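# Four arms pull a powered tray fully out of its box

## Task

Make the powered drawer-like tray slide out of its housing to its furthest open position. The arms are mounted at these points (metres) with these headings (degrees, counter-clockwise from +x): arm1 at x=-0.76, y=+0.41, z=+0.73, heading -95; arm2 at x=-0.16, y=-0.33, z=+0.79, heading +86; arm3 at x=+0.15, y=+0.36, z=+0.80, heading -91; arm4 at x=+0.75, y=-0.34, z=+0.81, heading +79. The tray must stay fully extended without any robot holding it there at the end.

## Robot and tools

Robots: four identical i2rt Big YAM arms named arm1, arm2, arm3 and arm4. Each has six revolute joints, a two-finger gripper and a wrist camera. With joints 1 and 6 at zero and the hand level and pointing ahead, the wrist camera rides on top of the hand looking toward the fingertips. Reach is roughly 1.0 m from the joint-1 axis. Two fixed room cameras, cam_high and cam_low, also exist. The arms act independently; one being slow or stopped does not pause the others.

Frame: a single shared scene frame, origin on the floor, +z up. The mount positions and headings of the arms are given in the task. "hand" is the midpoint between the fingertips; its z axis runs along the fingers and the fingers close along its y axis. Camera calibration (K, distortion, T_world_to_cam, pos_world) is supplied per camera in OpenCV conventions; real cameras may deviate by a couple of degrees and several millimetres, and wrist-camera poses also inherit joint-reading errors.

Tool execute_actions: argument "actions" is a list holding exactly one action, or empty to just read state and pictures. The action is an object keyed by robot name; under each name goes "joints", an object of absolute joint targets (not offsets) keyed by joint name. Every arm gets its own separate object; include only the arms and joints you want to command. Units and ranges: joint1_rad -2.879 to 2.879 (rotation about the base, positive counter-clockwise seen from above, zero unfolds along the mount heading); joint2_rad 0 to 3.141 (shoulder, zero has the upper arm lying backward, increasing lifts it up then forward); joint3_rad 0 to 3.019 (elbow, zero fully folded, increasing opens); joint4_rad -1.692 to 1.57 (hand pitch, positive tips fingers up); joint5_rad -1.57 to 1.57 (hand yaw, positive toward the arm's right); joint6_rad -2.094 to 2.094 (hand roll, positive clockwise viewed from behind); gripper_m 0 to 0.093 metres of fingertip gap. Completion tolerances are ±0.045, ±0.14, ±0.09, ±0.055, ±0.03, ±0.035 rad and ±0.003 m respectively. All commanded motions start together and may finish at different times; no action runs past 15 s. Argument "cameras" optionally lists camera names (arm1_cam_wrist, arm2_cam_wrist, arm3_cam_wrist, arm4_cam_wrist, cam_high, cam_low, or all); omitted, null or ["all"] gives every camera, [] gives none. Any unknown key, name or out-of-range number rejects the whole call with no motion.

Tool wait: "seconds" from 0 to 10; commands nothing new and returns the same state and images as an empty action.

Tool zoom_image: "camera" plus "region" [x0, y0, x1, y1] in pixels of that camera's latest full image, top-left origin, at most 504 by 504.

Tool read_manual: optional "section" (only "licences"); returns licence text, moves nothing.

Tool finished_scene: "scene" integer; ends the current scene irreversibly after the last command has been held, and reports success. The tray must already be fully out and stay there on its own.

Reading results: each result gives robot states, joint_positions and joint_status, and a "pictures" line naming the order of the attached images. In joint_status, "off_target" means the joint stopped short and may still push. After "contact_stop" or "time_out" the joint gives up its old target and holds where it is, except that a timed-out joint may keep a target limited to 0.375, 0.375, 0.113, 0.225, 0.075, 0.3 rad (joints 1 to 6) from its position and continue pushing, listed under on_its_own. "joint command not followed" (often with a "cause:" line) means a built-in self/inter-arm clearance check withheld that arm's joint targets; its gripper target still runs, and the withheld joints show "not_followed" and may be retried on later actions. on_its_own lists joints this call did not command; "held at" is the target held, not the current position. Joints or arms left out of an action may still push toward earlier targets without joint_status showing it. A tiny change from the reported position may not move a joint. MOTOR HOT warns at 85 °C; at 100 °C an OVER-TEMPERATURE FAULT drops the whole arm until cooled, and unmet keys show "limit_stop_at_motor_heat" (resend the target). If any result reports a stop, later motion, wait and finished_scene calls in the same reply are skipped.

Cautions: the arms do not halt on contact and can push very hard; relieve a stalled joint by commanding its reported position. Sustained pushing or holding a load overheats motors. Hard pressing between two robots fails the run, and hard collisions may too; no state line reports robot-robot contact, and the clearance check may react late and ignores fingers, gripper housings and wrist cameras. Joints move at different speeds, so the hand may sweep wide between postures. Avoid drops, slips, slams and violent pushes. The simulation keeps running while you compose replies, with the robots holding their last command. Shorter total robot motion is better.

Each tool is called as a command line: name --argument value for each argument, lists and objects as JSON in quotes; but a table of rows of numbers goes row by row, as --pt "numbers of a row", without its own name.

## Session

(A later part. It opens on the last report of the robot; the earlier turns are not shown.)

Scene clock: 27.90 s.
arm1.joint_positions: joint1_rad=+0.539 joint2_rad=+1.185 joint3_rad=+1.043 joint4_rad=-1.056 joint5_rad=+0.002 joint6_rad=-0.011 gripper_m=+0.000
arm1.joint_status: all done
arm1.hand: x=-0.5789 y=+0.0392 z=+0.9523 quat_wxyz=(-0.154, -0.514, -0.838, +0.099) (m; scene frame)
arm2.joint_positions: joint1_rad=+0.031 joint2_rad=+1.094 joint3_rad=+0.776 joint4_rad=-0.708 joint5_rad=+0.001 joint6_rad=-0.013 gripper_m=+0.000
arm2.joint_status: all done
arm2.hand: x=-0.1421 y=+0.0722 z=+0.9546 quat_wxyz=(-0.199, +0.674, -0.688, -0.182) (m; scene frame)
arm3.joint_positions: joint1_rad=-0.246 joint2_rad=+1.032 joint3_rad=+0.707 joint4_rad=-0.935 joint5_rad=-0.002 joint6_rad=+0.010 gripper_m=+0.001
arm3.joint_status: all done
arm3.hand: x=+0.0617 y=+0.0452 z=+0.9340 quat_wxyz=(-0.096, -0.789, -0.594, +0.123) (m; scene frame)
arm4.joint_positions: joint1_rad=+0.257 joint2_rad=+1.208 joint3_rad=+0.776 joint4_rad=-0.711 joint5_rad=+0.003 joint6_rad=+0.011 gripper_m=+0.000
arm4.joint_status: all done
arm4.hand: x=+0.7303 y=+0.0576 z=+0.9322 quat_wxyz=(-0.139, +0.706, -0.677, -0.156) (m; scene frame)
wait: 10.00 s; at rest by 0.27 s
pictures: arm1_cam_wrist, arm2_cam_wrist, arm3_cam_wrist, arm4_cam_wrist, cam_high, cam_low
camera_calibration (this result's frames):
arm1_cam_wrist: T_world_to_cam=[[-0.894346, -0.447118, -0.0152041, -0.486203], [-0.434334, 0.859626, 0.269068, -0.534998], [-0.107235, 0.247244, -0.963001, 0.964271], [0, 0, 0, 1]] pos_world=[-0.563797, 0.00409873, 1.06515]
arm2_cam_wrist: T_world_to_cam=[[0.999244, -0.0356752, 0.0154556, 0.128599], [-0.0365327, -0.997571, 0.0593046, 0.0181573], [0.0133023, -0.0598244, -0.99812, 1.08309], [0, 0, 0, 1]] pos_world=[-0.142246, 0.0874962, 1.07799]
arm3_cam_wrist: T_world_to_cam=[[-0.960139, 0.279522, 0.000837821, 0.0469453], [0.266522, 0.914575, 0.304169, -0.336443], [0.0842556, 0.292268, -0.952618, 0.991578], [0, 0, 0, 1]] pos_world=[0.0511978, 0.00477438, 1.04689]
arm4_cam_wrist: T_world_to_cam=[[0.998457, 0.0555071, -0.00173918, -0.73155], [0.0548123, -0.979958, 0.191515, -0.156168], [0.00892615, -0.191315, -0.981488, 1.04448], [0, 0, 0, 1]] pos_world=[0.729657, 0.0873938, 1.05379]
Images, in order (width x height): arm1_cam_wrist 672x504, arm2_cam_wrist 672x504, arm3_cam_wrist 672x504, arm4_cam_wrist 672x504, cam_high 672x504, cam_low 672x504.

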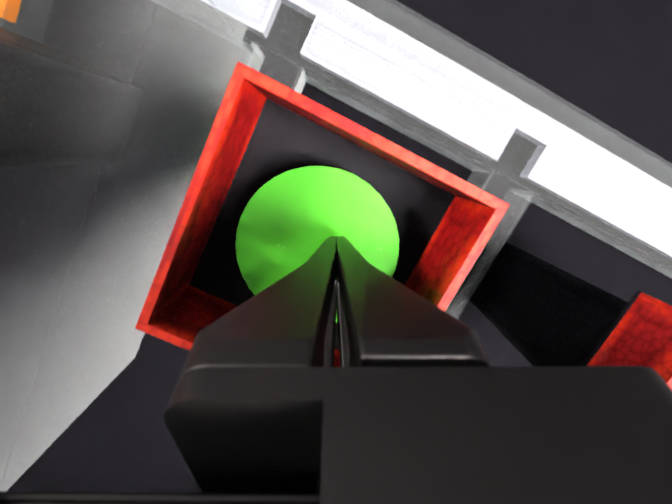

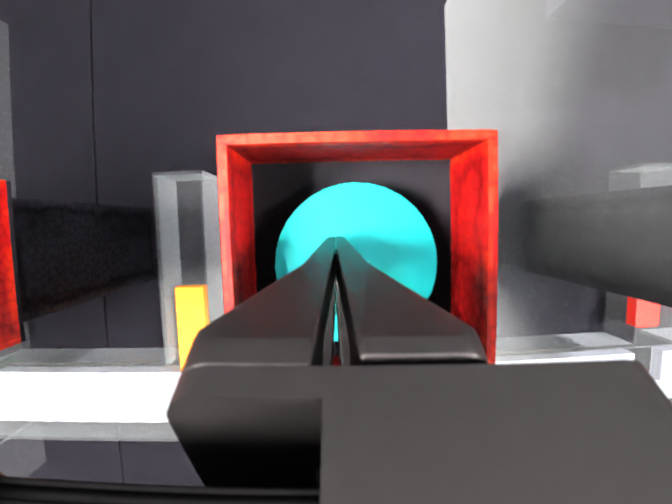

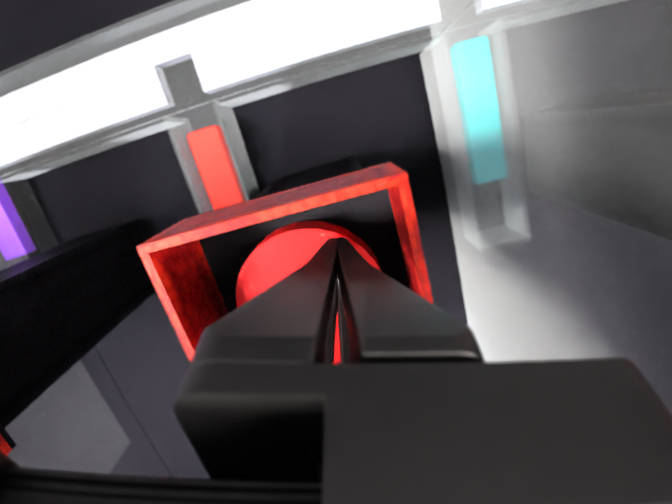

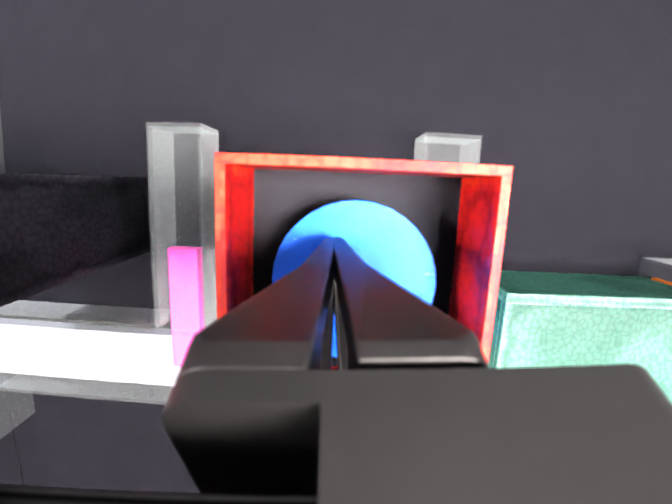

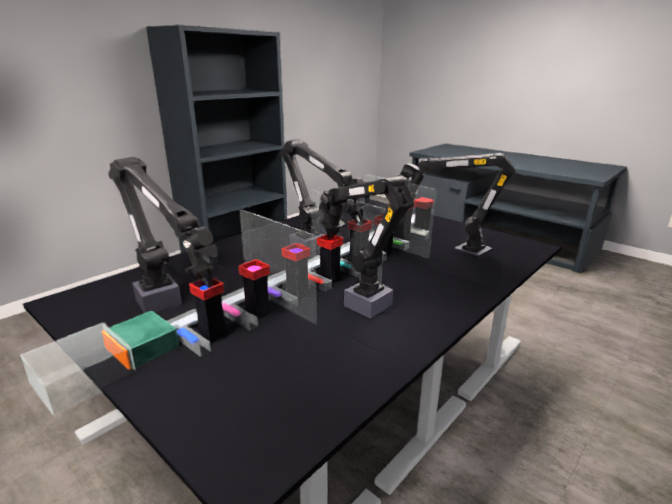

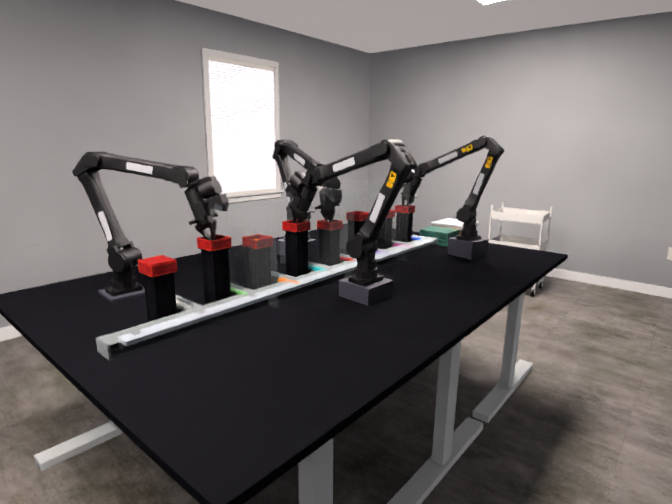

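wait --seconds 10

wait --seconds 10

wait --seconds 10

execute_actions --actions '[{"arm2":{"joints":{"joint2_rad":0.9,"joint3_rad":0.85,"joint4_rad":-0.8}},"arm3":{"joints":{"joint2_rad":0.8,"joint3_rad":0.8,"joint4_rad":-1.0}},"arm4":{"joints":{"joint2_rad":1.0,"joint3_rad":0.85,"joint4_rad":-0.8}}}]'

Scene clock: 38.10 s.
arm1.joint_positions: joint1_rad=+0.539 joint2_rad=+1.185 joint3_rad=+1.043 joint4_rad=-1.056 joint5_rad=+0.002 joint6_rad=-0.011 gripper_m=+0.000
arm1.joint_status: all done
arm1.hand: x=-0.5789 y=+0.0392 z=+0.9523 quat_wxyz=(-0.154, -0.514, -0.838, +0.099) (m; scene frame)
arm2.joint_positions: joint1_rad=+0.031 joint2_rad=+1.094 joint3_rad=+0.776 joint4_rad=-0.708 joint5_rad=+0.001 joint6_rad=-0.013 gripper_m=+0.000
arm2.joint_status: all done
arm2.hand: x=-0.1421 y=+0.0722 z=+0.9546 quat_wxyz=(-0.199, +0.674, -0.688, -0.182) (m; scene frame)
arm3.joint_positions: joint1_rad=-0.246 joint2_rad=+1.032 joint3_rad=+0.707 joint4_rad=-0.935 joint5_rad=-0.002 joint6_rad=+0.010 gripper_m=+0.001
arm3.joint_status: all done
arm3.hand: x=+0.0617 y=+0.0452 z=+0.9340 quat_wxyz=(-0.096, -0.789, -0.594, +0.123) (m; scene frame)
arm4.joint_positions: joint1_rad=+0.257 joint2_rad=+1.208 joint3_rad=+0.776 joint4_rad=-0.711 joint5_rad=+0.003 joint6_rad=+0.011 gripper_m=+0.000
arm4.joint_status: all done
arm4.hand: x=+0.7303 y=+0.0576 z=+0.9322 quat_wxyz=(-0.139, +0.706, -0.677, -0.156) (m; scene frame)
wait: 10.00 s; at rest by 0.07 s
pictures: arm1_cam_wrist, arm2_cam_wrist, arm3_cam_wrist, arm4_cam_wrist, cam_high, cam_low
camera_calibration (this result's frames):
arm1_cam_wrist: T_world_to_cam=[[-0.894346, -0.447118, -0.0152041, -0.486203], [-0.434334, 0.859626, 0.269068, -0.534998], [-0.107235, 0.247244, -0.963001, 0.964271], [0, 0, 0, 1]] pos_world=[-0.563797, 0.00409873, 1.06515]
arm2_cam_wrist: T_world_to_cam=[[0.999244, -0.0356752, 0.0154556, 0.128599], [-0.0365327, -0.997571, 0.0593046, 0.0181573], [0.0133023, -0.0598244, -0.99812, 1.08309], [0, 0, 0, 1]] pos_world=[-0.142246, 0.0874962, 1.07799]
arm3_cam_wrist: T_world_to_cam=[[-0.960139, 0.279522, 0.000837821, 0.0469453], [0.266522, 0.914575, 0.304169, -0.336443], [0.0842556, 0.292268, -0.952618, 0.991578], [0, 0, 0, 1]] pos_world=[0.0511978, 0.00477438, 1.04689]
arm4_cam_wrist: T_world_to_cam=[[0.998457, 0.0555071, -0.00173918, -0.73155], [0.0548123, -0.979958, 0.191515, -0.156168], [0.00892615, -0.191315, -0.981488, 1.04448], [0, 0, 0, 1]] pos_world=[0.729657, 0.0873938, 1.05379]
Images, in order (width x height): arm1_cam_wrist 672x504, arm2_cam_wrist 672x504, arm3_cam_wrist 672x504, arm4_cam_wrist 672x504, cam_high 672x504, cam_low 672x504.

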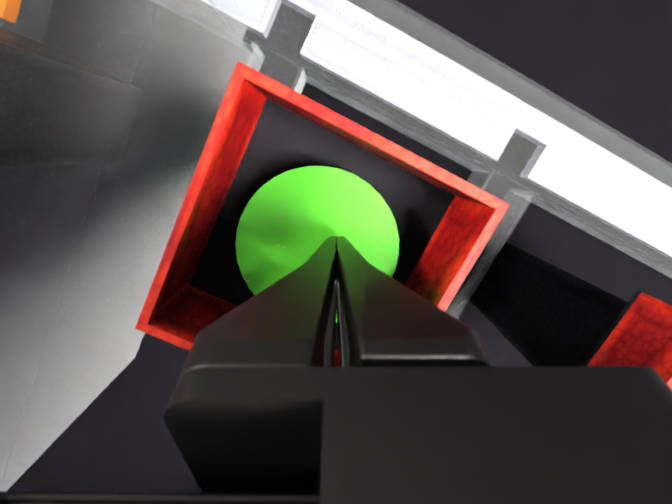

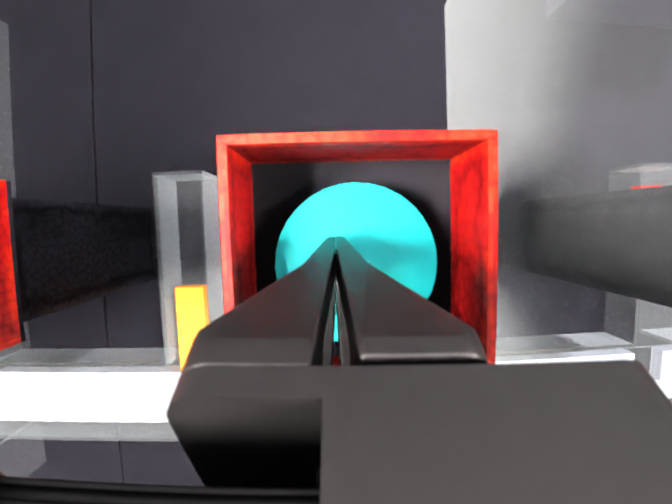

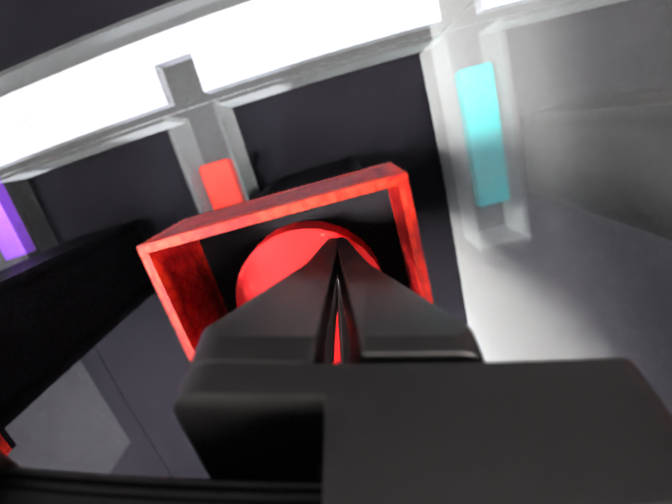

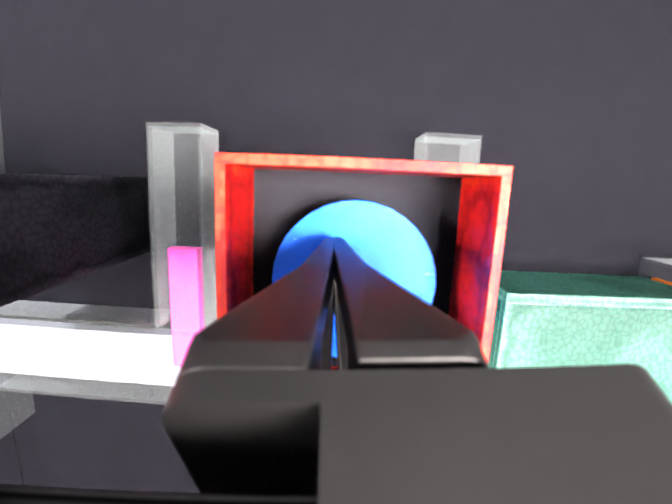

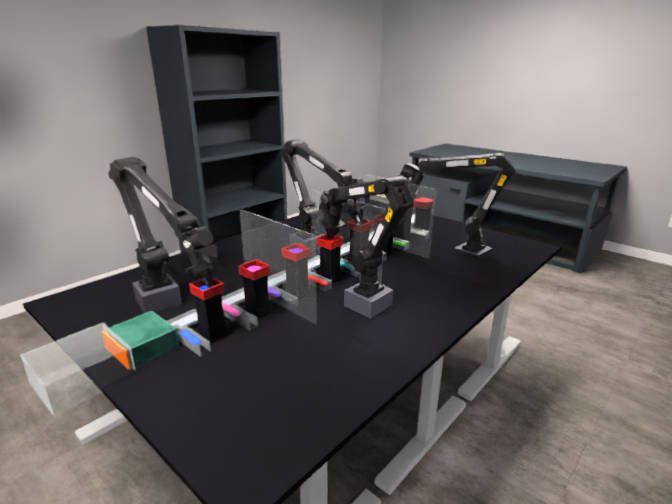

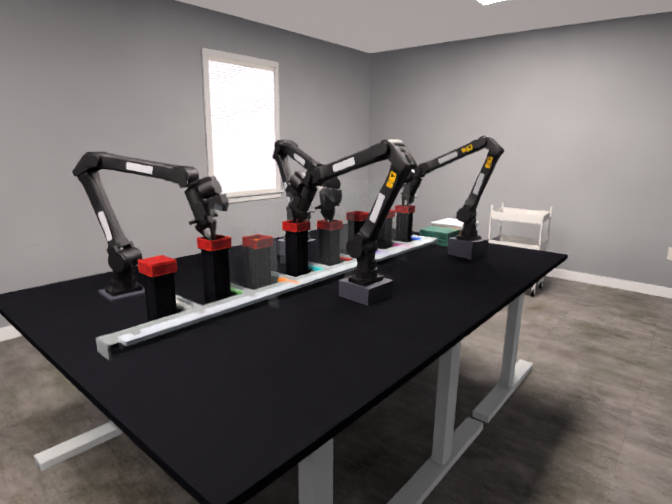

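Scene clock: 48.10 s.
arm1.joint_positions: joint1_rad=+0.539 joint2_rad=+1.185 joint3_rad=+1.043 joint4_rad=-1.056 joint5_rad=+0.002 joint6_rad=-0.011 gripper_m=+0.000
arm1.joint_status: all done
arm1.hand: x=-0.5789 y=+0.0392 z=+0.9523 quat_wxyz=(-0.154, -0.514, -0.838, +0.099) (m; scene frame)
arm2.joint_positions: joint1_rad=+0.031 joint2_rad=+1.094 joint3_rad=+0.776 joint4_rad=-0.708 joint5_rad=+0.001 joint6_rad=-0.013 gripper_m=+0.000
arm2.joint_status: all done
arm2.hand: x=-0.1421 y=+0.0722 z=+0.9546 quat_wxyz=(-0.199, +0.674, -0.688, -0.182) (m; scene frame)
arm3.joint_positions: joint1_rad=-0.246 joint2_rad=+1.032 joint3_rad=+0.707 joint4_rad=-0.935 joint5_rad=-0.002 joint6_rad=+0.010 gripper_m=+0.001
arm3.joint_status: all done
arm3.hand: x=+0.0617 y=+0.0452 z=+0.9340 quat_wxyz=(-0.096, -0.789, -0.594, +0.123) (m; scene frame)
arm4.joint_positions: joint1_rad=+0.257 joint2_rad=+1.208 joint3_rad=+0.776 joint4_rad=-0.711 joint5_rad=+0.003 joint6_rad=+0.011 gripper_m=+0.000
arm4.joint_status: all done
arm4.hand: x=+0.7303 y=+0.0576 z=+0.9322 quat_wxyz=(-0.139, +0.706, -0.677, -0.156) (m; scene frame)
wait: 10.00 s; at rest by 0.27 s
pictures: arm1_cam_wrist, arm2_cam_wrist, arm3_cam_wrist, arm4_cam_wrist, cam_high, cam_low
camera_calibration (this result's frames):
arm1_cam_wrist: T_world_to_cam=[[-0.894346, -0.447118, -0.0152041, -0.486203], [-0.434334, 0.859626, 0.269068, -0.534998], [-0.107235, 0.247244, -0.963001, 0.964271], [0, 0, 0, 1]] pos_world=[-0.563797, 0.00409873, 1.06515]
arm2_cam_wrist: T_world_to_cam=[[0.999244, -0.0356752, 0.0154556, 0.128599], [-0.0365327, -0.997571, 0.0593046, 0.0181573], [0.0133023, -0.0598244, -0.99812, 1.08309], [0, 0, 0, 1]] pos_world=[-0.142246, 0.0874962, 1.07799]
arm3_cam_wrist: T_world_to_cam=[[-0.960139, 0.279522, 0.000837821, 0.0469453], [0.266522, 0.914575, 0.304169, -0.336443], [0.0842556, 0.292268, -0.952618, 0.991578], [0, 0, 0, 1]] pos_world=[0.0511978, 0.00477438, 1.04689]
arm4_cam_wrist: T_world_to_cam=[[0.998457, 0.0555071, -0.00173918, -0.73155], [0.0548123, -0.979958, 0.191515, -0.156168], [0.00892615, -0.191315, -0.981488, 1.04448], [0, 0, 0, 1]] pos_world=[0.729657, 0.0873938, 1.05379]
Images, in order (width x height): arm1_cam_wrist 672x504, arm2_cam_wrist 672x504, arm3_cam_wrist 672x504, arm4_cam_wrist 672x504, cam_high 672x504, cam_low 672x504.

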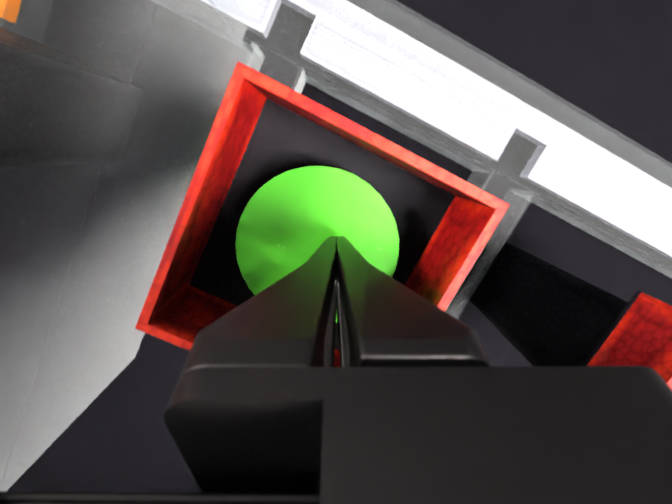

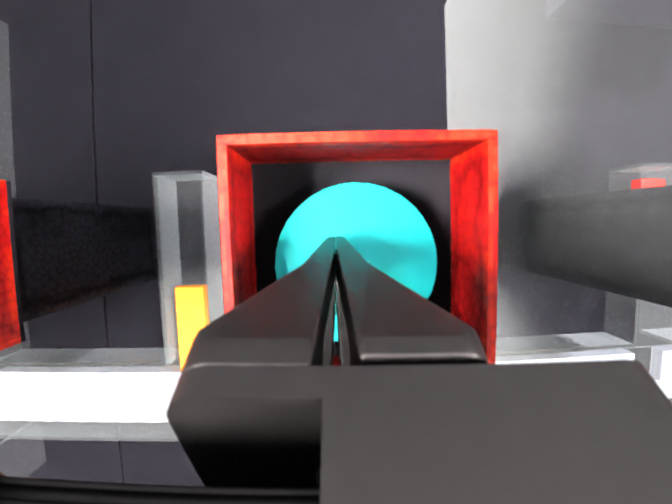

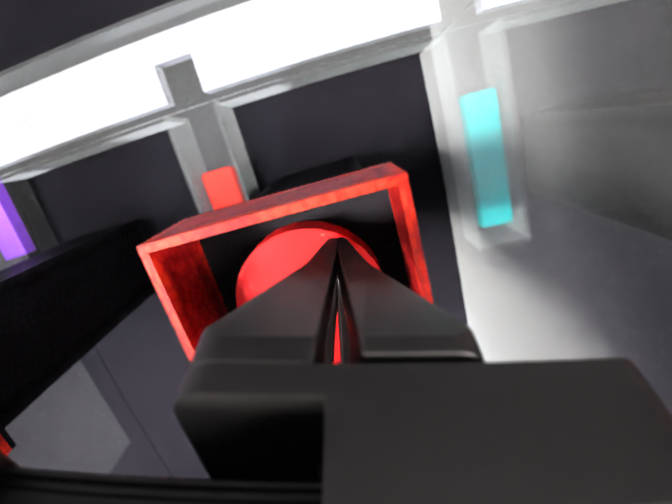

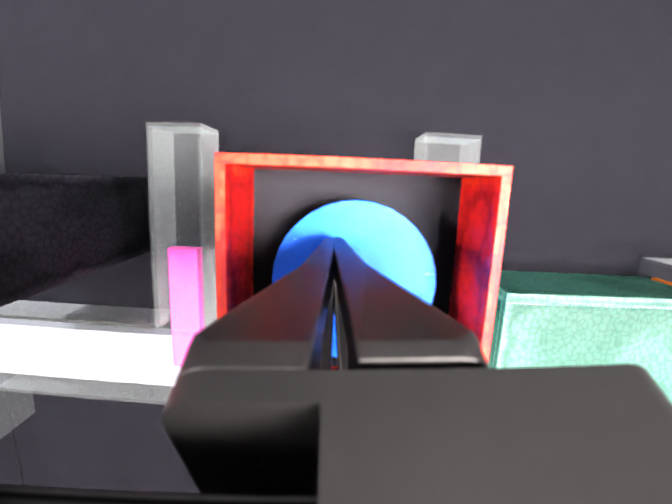

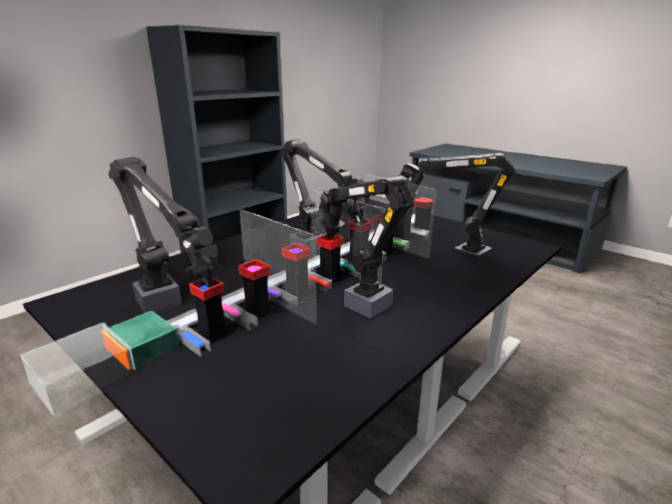

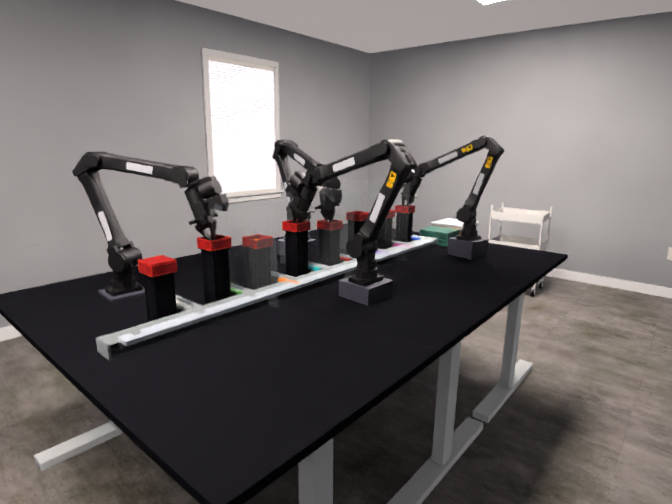

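Scene clock: 58.10 s.
arm1.joint_positions: joint1_rad=+0.539 joint2_rad=+1.185 joint3_rad=+1.043 joint4_rad=-1.056 joint5_rad=+0.002 joint6_rad=-0.011 gripper_m=+0.000
arm1.joint_status: all done
arm1.hand: x=-0.5789 y=+0.0392 z=+0.9523 quat_wxyz=(-0.154, -0.514, -0.838, +0.099) (m; scene frame)
arm2.joint_positions: joint1_rad=+0.031 joint2_rad=+1.094 joint3_rad=+0.776 joint4_rad=-0.708 joint5_rad=+0.001 joint6_rad=-0.013 gripper_m=+0.000
arm2.joint_status: all done
arm2.hand: x=-0.1421 y=+0.0722 z=+0.9546 quat_wxyz=(-0.199, +0.674, -0.688, -0.182) (m; scene frame)
arm3.joint_positions: joint1_rad=-0.246 joint2_rad=+1.032 joint3_rad=+0.707 joint4_rad=-0.935 joint5_rad=-0.002 joint6_rad=+0.010 gripper_m=+0.001
arm3.joint_status: all done
arm3.hand: x=+0.0617 y=+0.0452 z=+0.9340 quat_wxyz=(-0.096, -0.789, -0.594, +0.123) (m; scene frame)
arm4.joint_positions: joint1_rad=+0.257 joint2_rad=+1.208 joint3_rad=+0.776 joint4_rad=-0.711 joint5_rad=+0.003 joint6_rad=+0.011 gripper_m=+0.000
arm4.joint_status: all done
arm4.hand: x=+0.7303 y=+0.0576 z=+0.9322 quat_wxyz=(-0.139, +0.706, -0.677, -0.156) (m; scene frame)
wait: 10.00 s; at rest by 0.27 s
pictures: arm1_cam_wrist, arm2_cam_wrist, arm3_cam_wrist, arm4_cam_wrist, cam_high, cam_low
camera_calibration (this result's frames):
arm1_cam_wrist: T_world_to_cam=[[-0.894346, -0.447118, -0.0152041, -0.486203], [-0.434334, 0.859626, 0.269068, -0.534998], [-0.107235, 0.247244, -0.963001, 0.964271], [0, 0, 0, 1]] pos_world=[-0.563797, 0.00409873, 1.06515]
arm2_cam_wrist: T_world_to_cam=[[0.999244, -0.0356752, 0.0154556, 0.128599], [-0.0365327, -0.997571, 0.0593046, 0.0181573], [0.0133023, -0.0598244, -0.99812, 1.08309], [0, 0, 0, 1]] pos_world=[-0.142246, 0.0874962, 1.07799]
arm3_cam_wrist: T_world_to_cam=[[-0.960139, 0.279522, 0.000837821, 0.0469453], [0.266522, 0.914575, 0.304169, -0.336443], [0.0842556, 0.292268, -0.952618, 0.991578], [0, 0, 0, 1]] pos_world=[0.0511978, 0.00477438, 1.04689]
arm4_cam_wrist: T_world_to_cam=[[0.998457, 0.0555071, -0.00173918, -0.73155], [0.0548123, -0.979958, 0.191515, -0.156168], [0.00892615, -0.191315, -0.981488, 1.04448], [0, 0, 0, 1]] pos_world=[0.729657, 0.0873938, 1.05379]
Images, in order (width x height): arm1_cam_wrist 672x504, arm2_cam_wrist 672x504, arm3_cam_wrist 672x504, arm4_cam_wrist 672x504, cam_high 672x504, cam_low 672x504.

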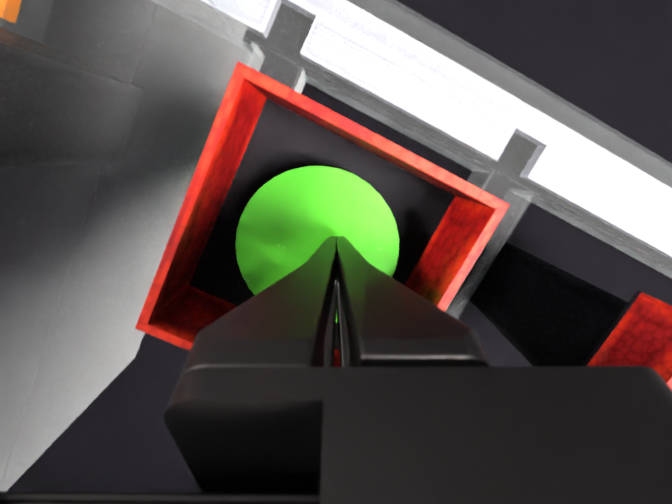

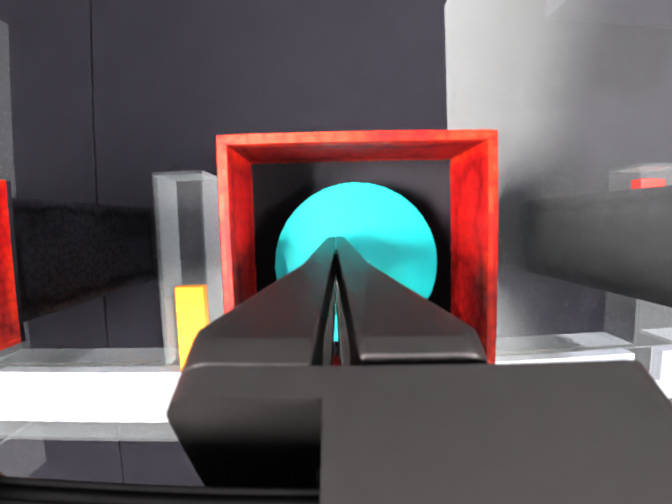

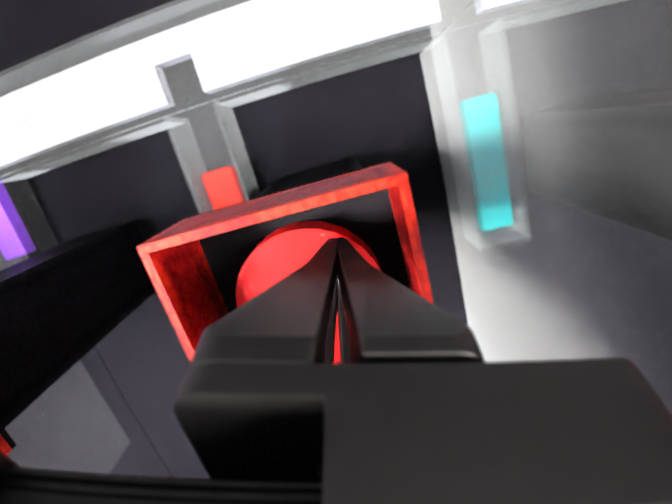

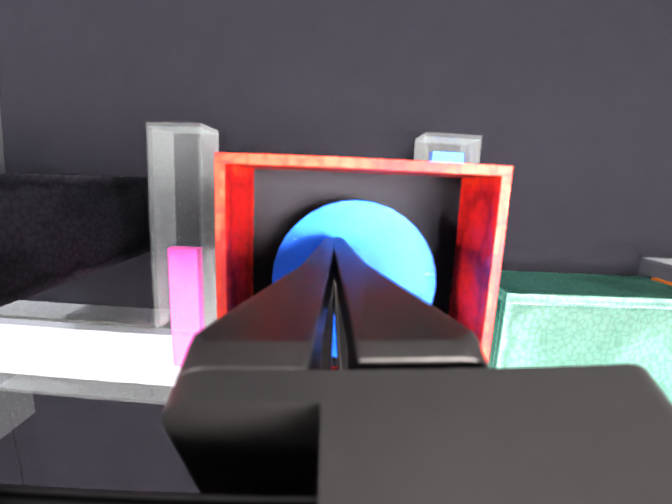

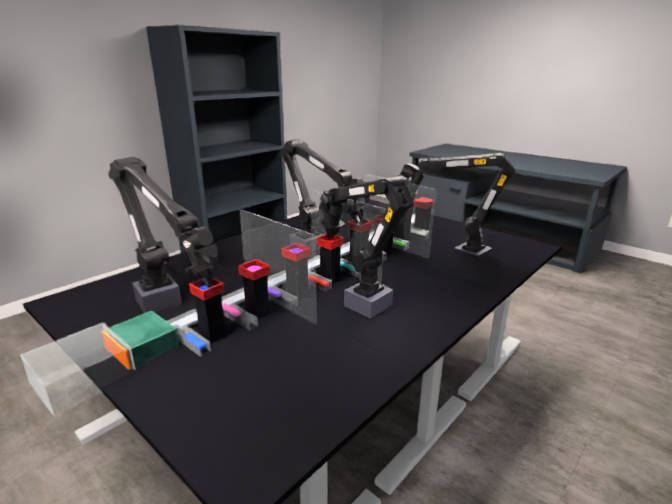

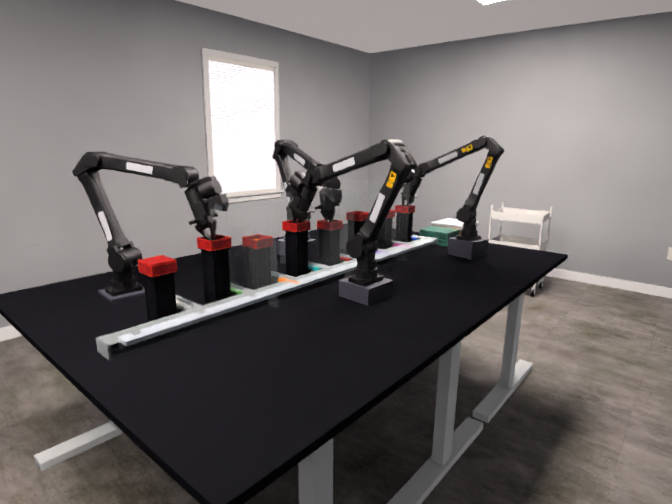

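Scene clock: 59.17 s.
arm1.joint_positions: joint1_rad=+0.539 joint2_rad=+1.185 joint3_rad=+1.043 joint4_rad=-1.056 joint5_rad=+0.002 joint6_rad=-0.011 gripper_m=+0.000
arm1.joint_status: not commanded
arm1.hand: x=-0.5789 y=+0.0392 z=+0.9523 quat_wxyz=(-0.154, -0.514, -0.838, +0.099) (m; scene frame)
arm2.joint_positions: joint1_rad=+0.031 joint2_rad=+0.887 joint3_rad=+0.806 joint4_rad=-0.791 joint5_rad=+0.001 joint6_rad=-0.012 gripper_m=+0.000
arm2.joint_status: all done
arm2.hand: x=-0.1438 y=+0.0477 z=+1.0341 quat_wxyz=(-0.253, +0.657, -0.671, -0.233) (m; scene frame)
arm3.joint_positions: joint1_rad=-0.246 joint2_rad=+0.791 joint3_rad=+0.760 joint4_rad=-0.991 joint5_rad=-0.002 joint6_rad=+0.010 gripper_m=+0.001
arm3.joint_status: all done
arm3.hand: x=+0.0641 y=+0.0541 z=+1.0254 quat_wxyz=(-0.167, -0.769, -0.579, +0.215) (m; scene frame)
arm4.joint_positions: joint1_rad=+0.257 joint2_rad=+0.987 joint3_rad=+0.804 joint4_rad=-0.789 joint5_rad=+0.003 joint6_rad=+0.011 gripper_m=+0.000
arm4.joint_status: all done
arm4.hand: x=+0.7322 y=+0.0426 z=+1.0190 quat_wxyz=(-0.196, +0.690, -0.662, -0.217) (m; scene frame)
pictures: arm1_cam_wrist, arm2_cam_wrist, arm3_cam_wrist, arm4_cam_wrist, cam_high, cam_low
camera_calibration (this result's frames):
arm1_cam_wrist: T_world_to_cam=[[-0.894346, -0.447118, -0.0152041, -0.486203], [-0.434334, 0.859626, 0.269068, -0.534998], [-0.107235, 0.247244, -0.963001, 0.964271], [0, 0, 0, 1]] pos_world=[-0.563797, 0.00409873, 1.06515]
arm2_cam_wrist: T_world_to_cam=[[0.999208, -0.0367579, 0.015234, 0.128483], [-0.0351422, -0.994819, -0.0953898, 0.148995], [0.0186614, 0.0947789, -0.995323, 1.15152], [0, 0, 0, 1]] pos_world=[-0.144634, 0.0438055, 1.15839]
arm3_cam_wrist: T_world_to_cam=[[-0.96012, 0.279577, -0.00240095, 0.0499668], [0.2787, 0.957723, 0.0713676, -0.137468], [0.0222522, 0.0678524, -0.997447, 1.13794], [0, 0, 0, 1]] pos_world=[0.0609648, 0.0404748, 1.14496]
arm4_cam_wrist: T_world_to_cam=[[0.998555, 0.0536876, -0.00215243, -0.732084], [0.0537214, -0.998326, 0.0214357, -0.0127235], [-0.000997995, -0.0215203, -0.999768, 1.1454], [0, 0, 0, 1]] pos_world=[0.732854, 0.051251, 1.14383]
Images, in order (width x height): arm1_cam_wrist 672x504, arm2_cam_wrist 672x504, arm3_cam_wrist 672x504, arm4_cam_wrist 672x504, cam_high 672x504, cam_low 672x504.

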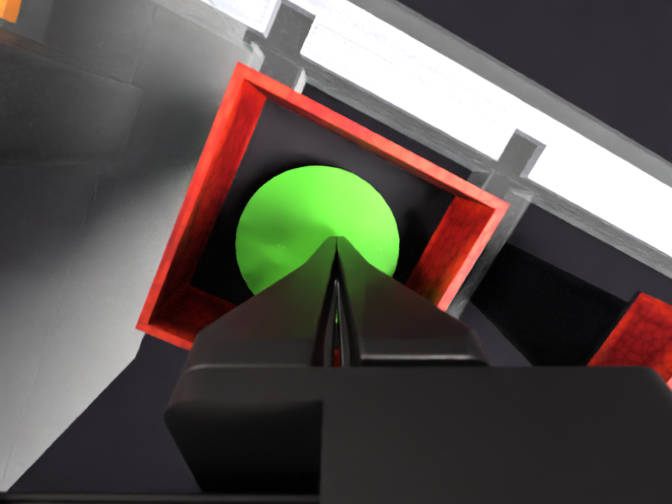

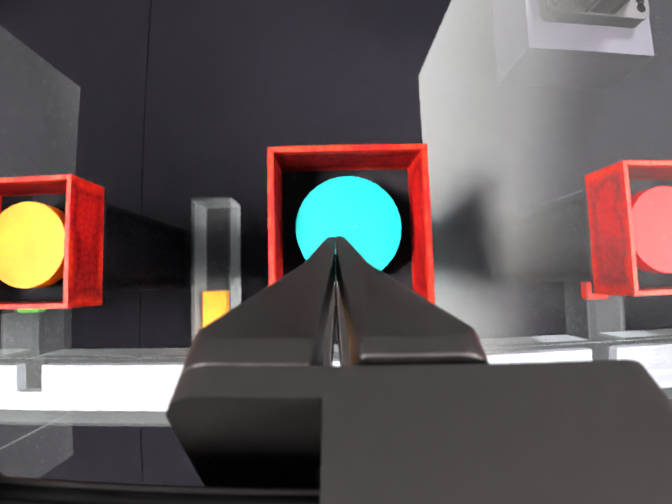

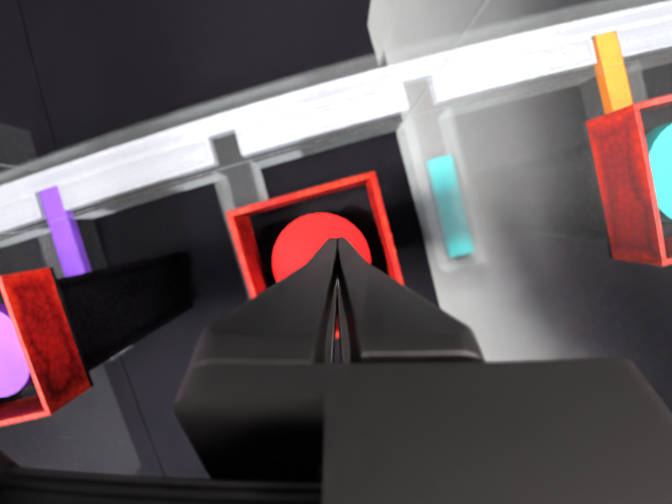

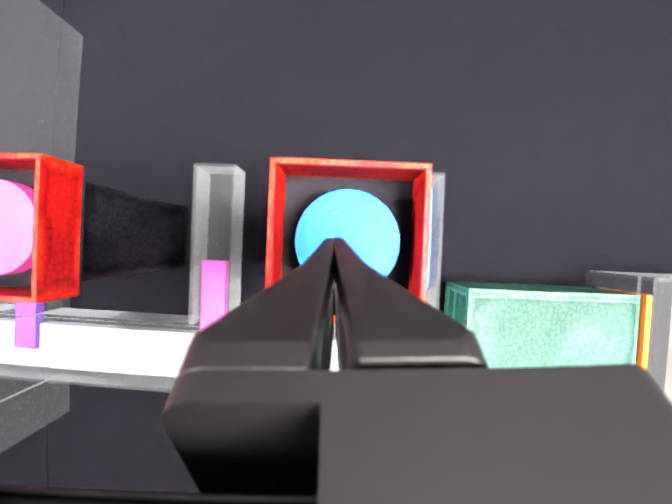

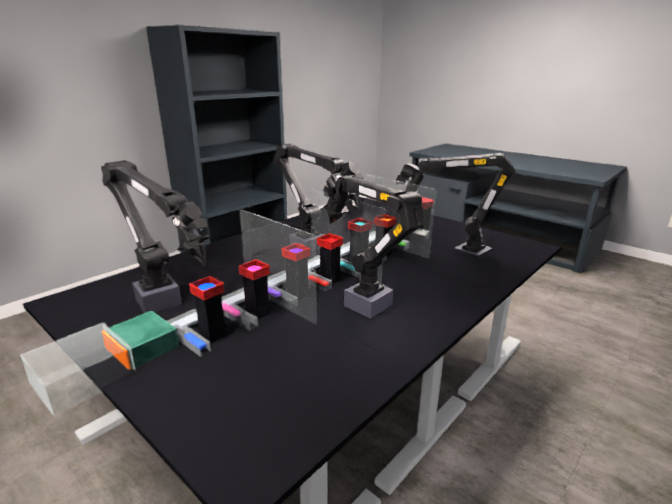

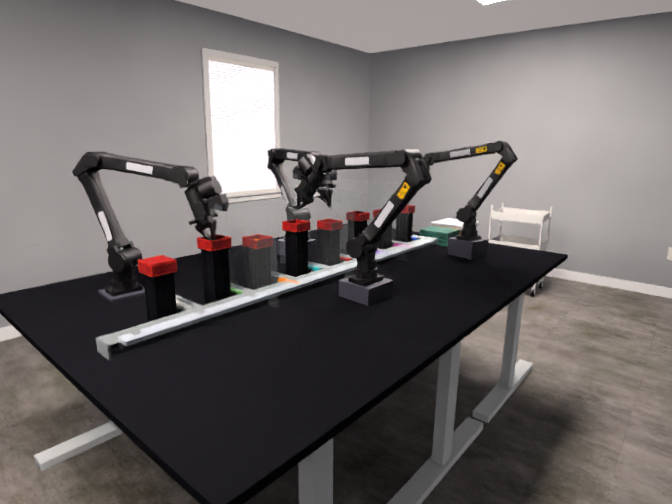

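execute_actions --actions '[{"arm2":{"joints":{"joint1_rad":0.55,"joint2_rad":1.03,"joint3_rad":0.94,"joint4_rad":-0.75}},"arm3":{"joints":{"joint1_rad":0.43}},"arm4":{"joints":{"joint1_rad":0.745,"joint2_rad":1.18,"joint3_rad":1.0,"joint4_rad":-0.75}}}]' --cameras '["arm2_cam_wrist","arm3_cam_wrist","arm4_cam_wrist"]'

Scene clock: 60.73 s.
arm1.joint_positions: joint1_rad=+0.539 joint2_rad=+1.185 joint3_rad=+1.043 joint4_rad=-1.056 joint5_rad=+0.002 joint6_rad=-0.011 gripper_m=+0.000
arm1.joint_status: not commanded
arm1.hand: x=-0.5789 y=+0.0392 z=+0.9523 quat_wxyz=(-0.154, -0.514, -0.838, +0.099) (m; scene frame)
arm2.joint_positions: joint1_rad=+0.545 joint2_rad=+1.024 joint3_rad=+0.896 joint4_rad=-0.757 joint5_rad=+0.000 joint6_rad=-0.012 gripper_m=+0.000
arm2.joint_status: all done
arm2.hand: x=-0.3497 y=+0.0447 z=+1.0345 quat_wxyz=(-0.180, +0.809, -0.483, -0.283) (m; scene frame)
arm3.joint_positions: joint1_rad=+0.421 joint2_rad=+0.791 joint3_rad=+0.760 joint4_rad=-0.991 joint5_rad=+0.000 joint6_rad=+0.010 gripper_m=+0.001
arm3.joint_status: all done
arm3.hand: x=+0.2689 y=+0.0670 z=+1.0255 quat_wxyz=(-0.227, -0.537, -0.799, +0.150) (m; scene frame)
arm4.joint_positions: joint1_rad=+0.749 joint2_rad=+1.180 joint3_rad=+0.954 joint4_rad=-0.760 joint5_rad=+0.002 joint6_rad=+0.010 gripper_m=+0.000
arm4.joint_status: all done
arm4.hand: x=+0.5199 y=+0.0420 z=+1.0259 quat_wxyz=(-0.135, +0.832, -0.474, -0.255) (m; scene frame)
pictures: arm2_cam_wrist, arm3_cam_wrist, arm4_cam_wrist
camera_calibration (this result's frames):
arm2_cam_wrist: T_world_to_cam=[[0.887966, 0.4597, 0.0138698, 0.274399], [0.459327, -0.88492, -0.0770396, 0.287886], [-0.0231414, 0.0747794, -0.996932, 1.14402], [0, 0, 0, 1]] pos_world=[-0.349417, 0.0430657, 1.15888]
arm3_cam_wrist: T_world_to_cam=[[-0.927605, -0.373561, 0.00120212, 0.274301], [-0.372531, 0.925277, 0.0712936, -0.0295394], [-0.0277448, 0.0656845, -0.997455, 1.14611], [0, 0, 0, 1]] pos_world=[0.275237, 0.0545189, 1.14497]
arm4_cam_wrist: T_world_to_cam=[[0.853918, 0.520393, -0.00381806, -0.462724], [0.52027, -0.853503, 0.0291849, -0.258664], [0.0119289, -0.0269079, -0.999567, 1.14542], [0, 0, 0, 1]] pos_world=[0.51604, 0.0508486, 1.15071]
Images, in order (width x height): arm2_cam_wrist 672x504, arm3_cam_wrist 672x504, arm4_cam_wrist 672x504.

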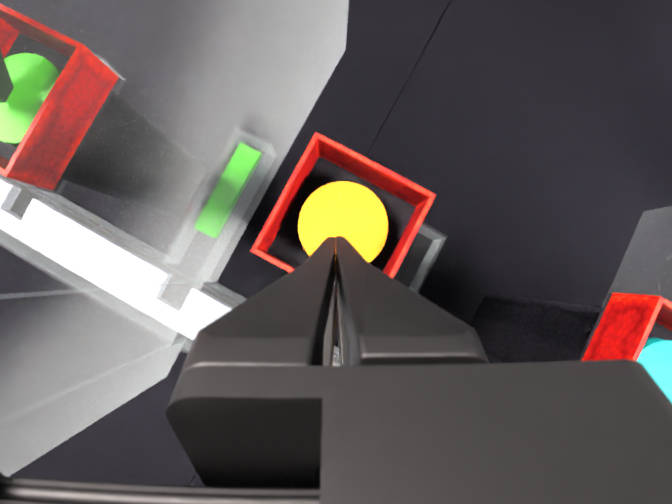

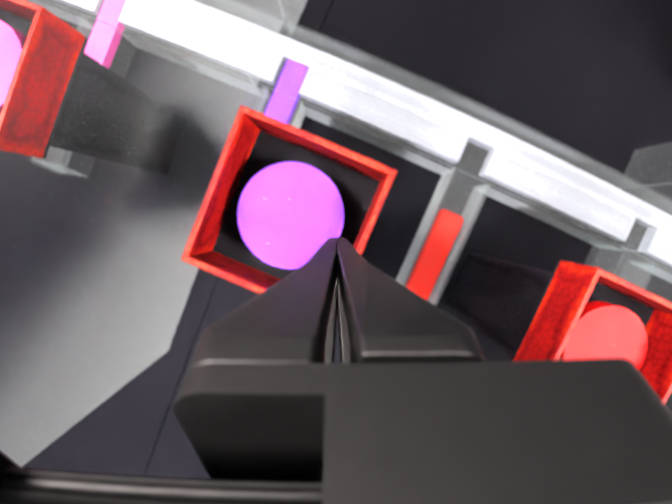

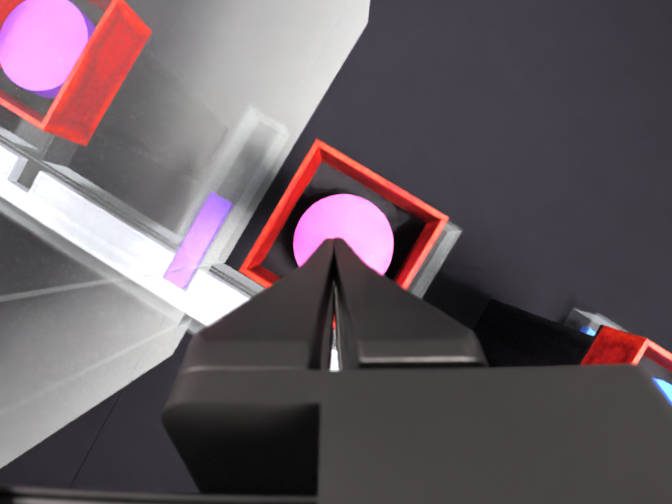

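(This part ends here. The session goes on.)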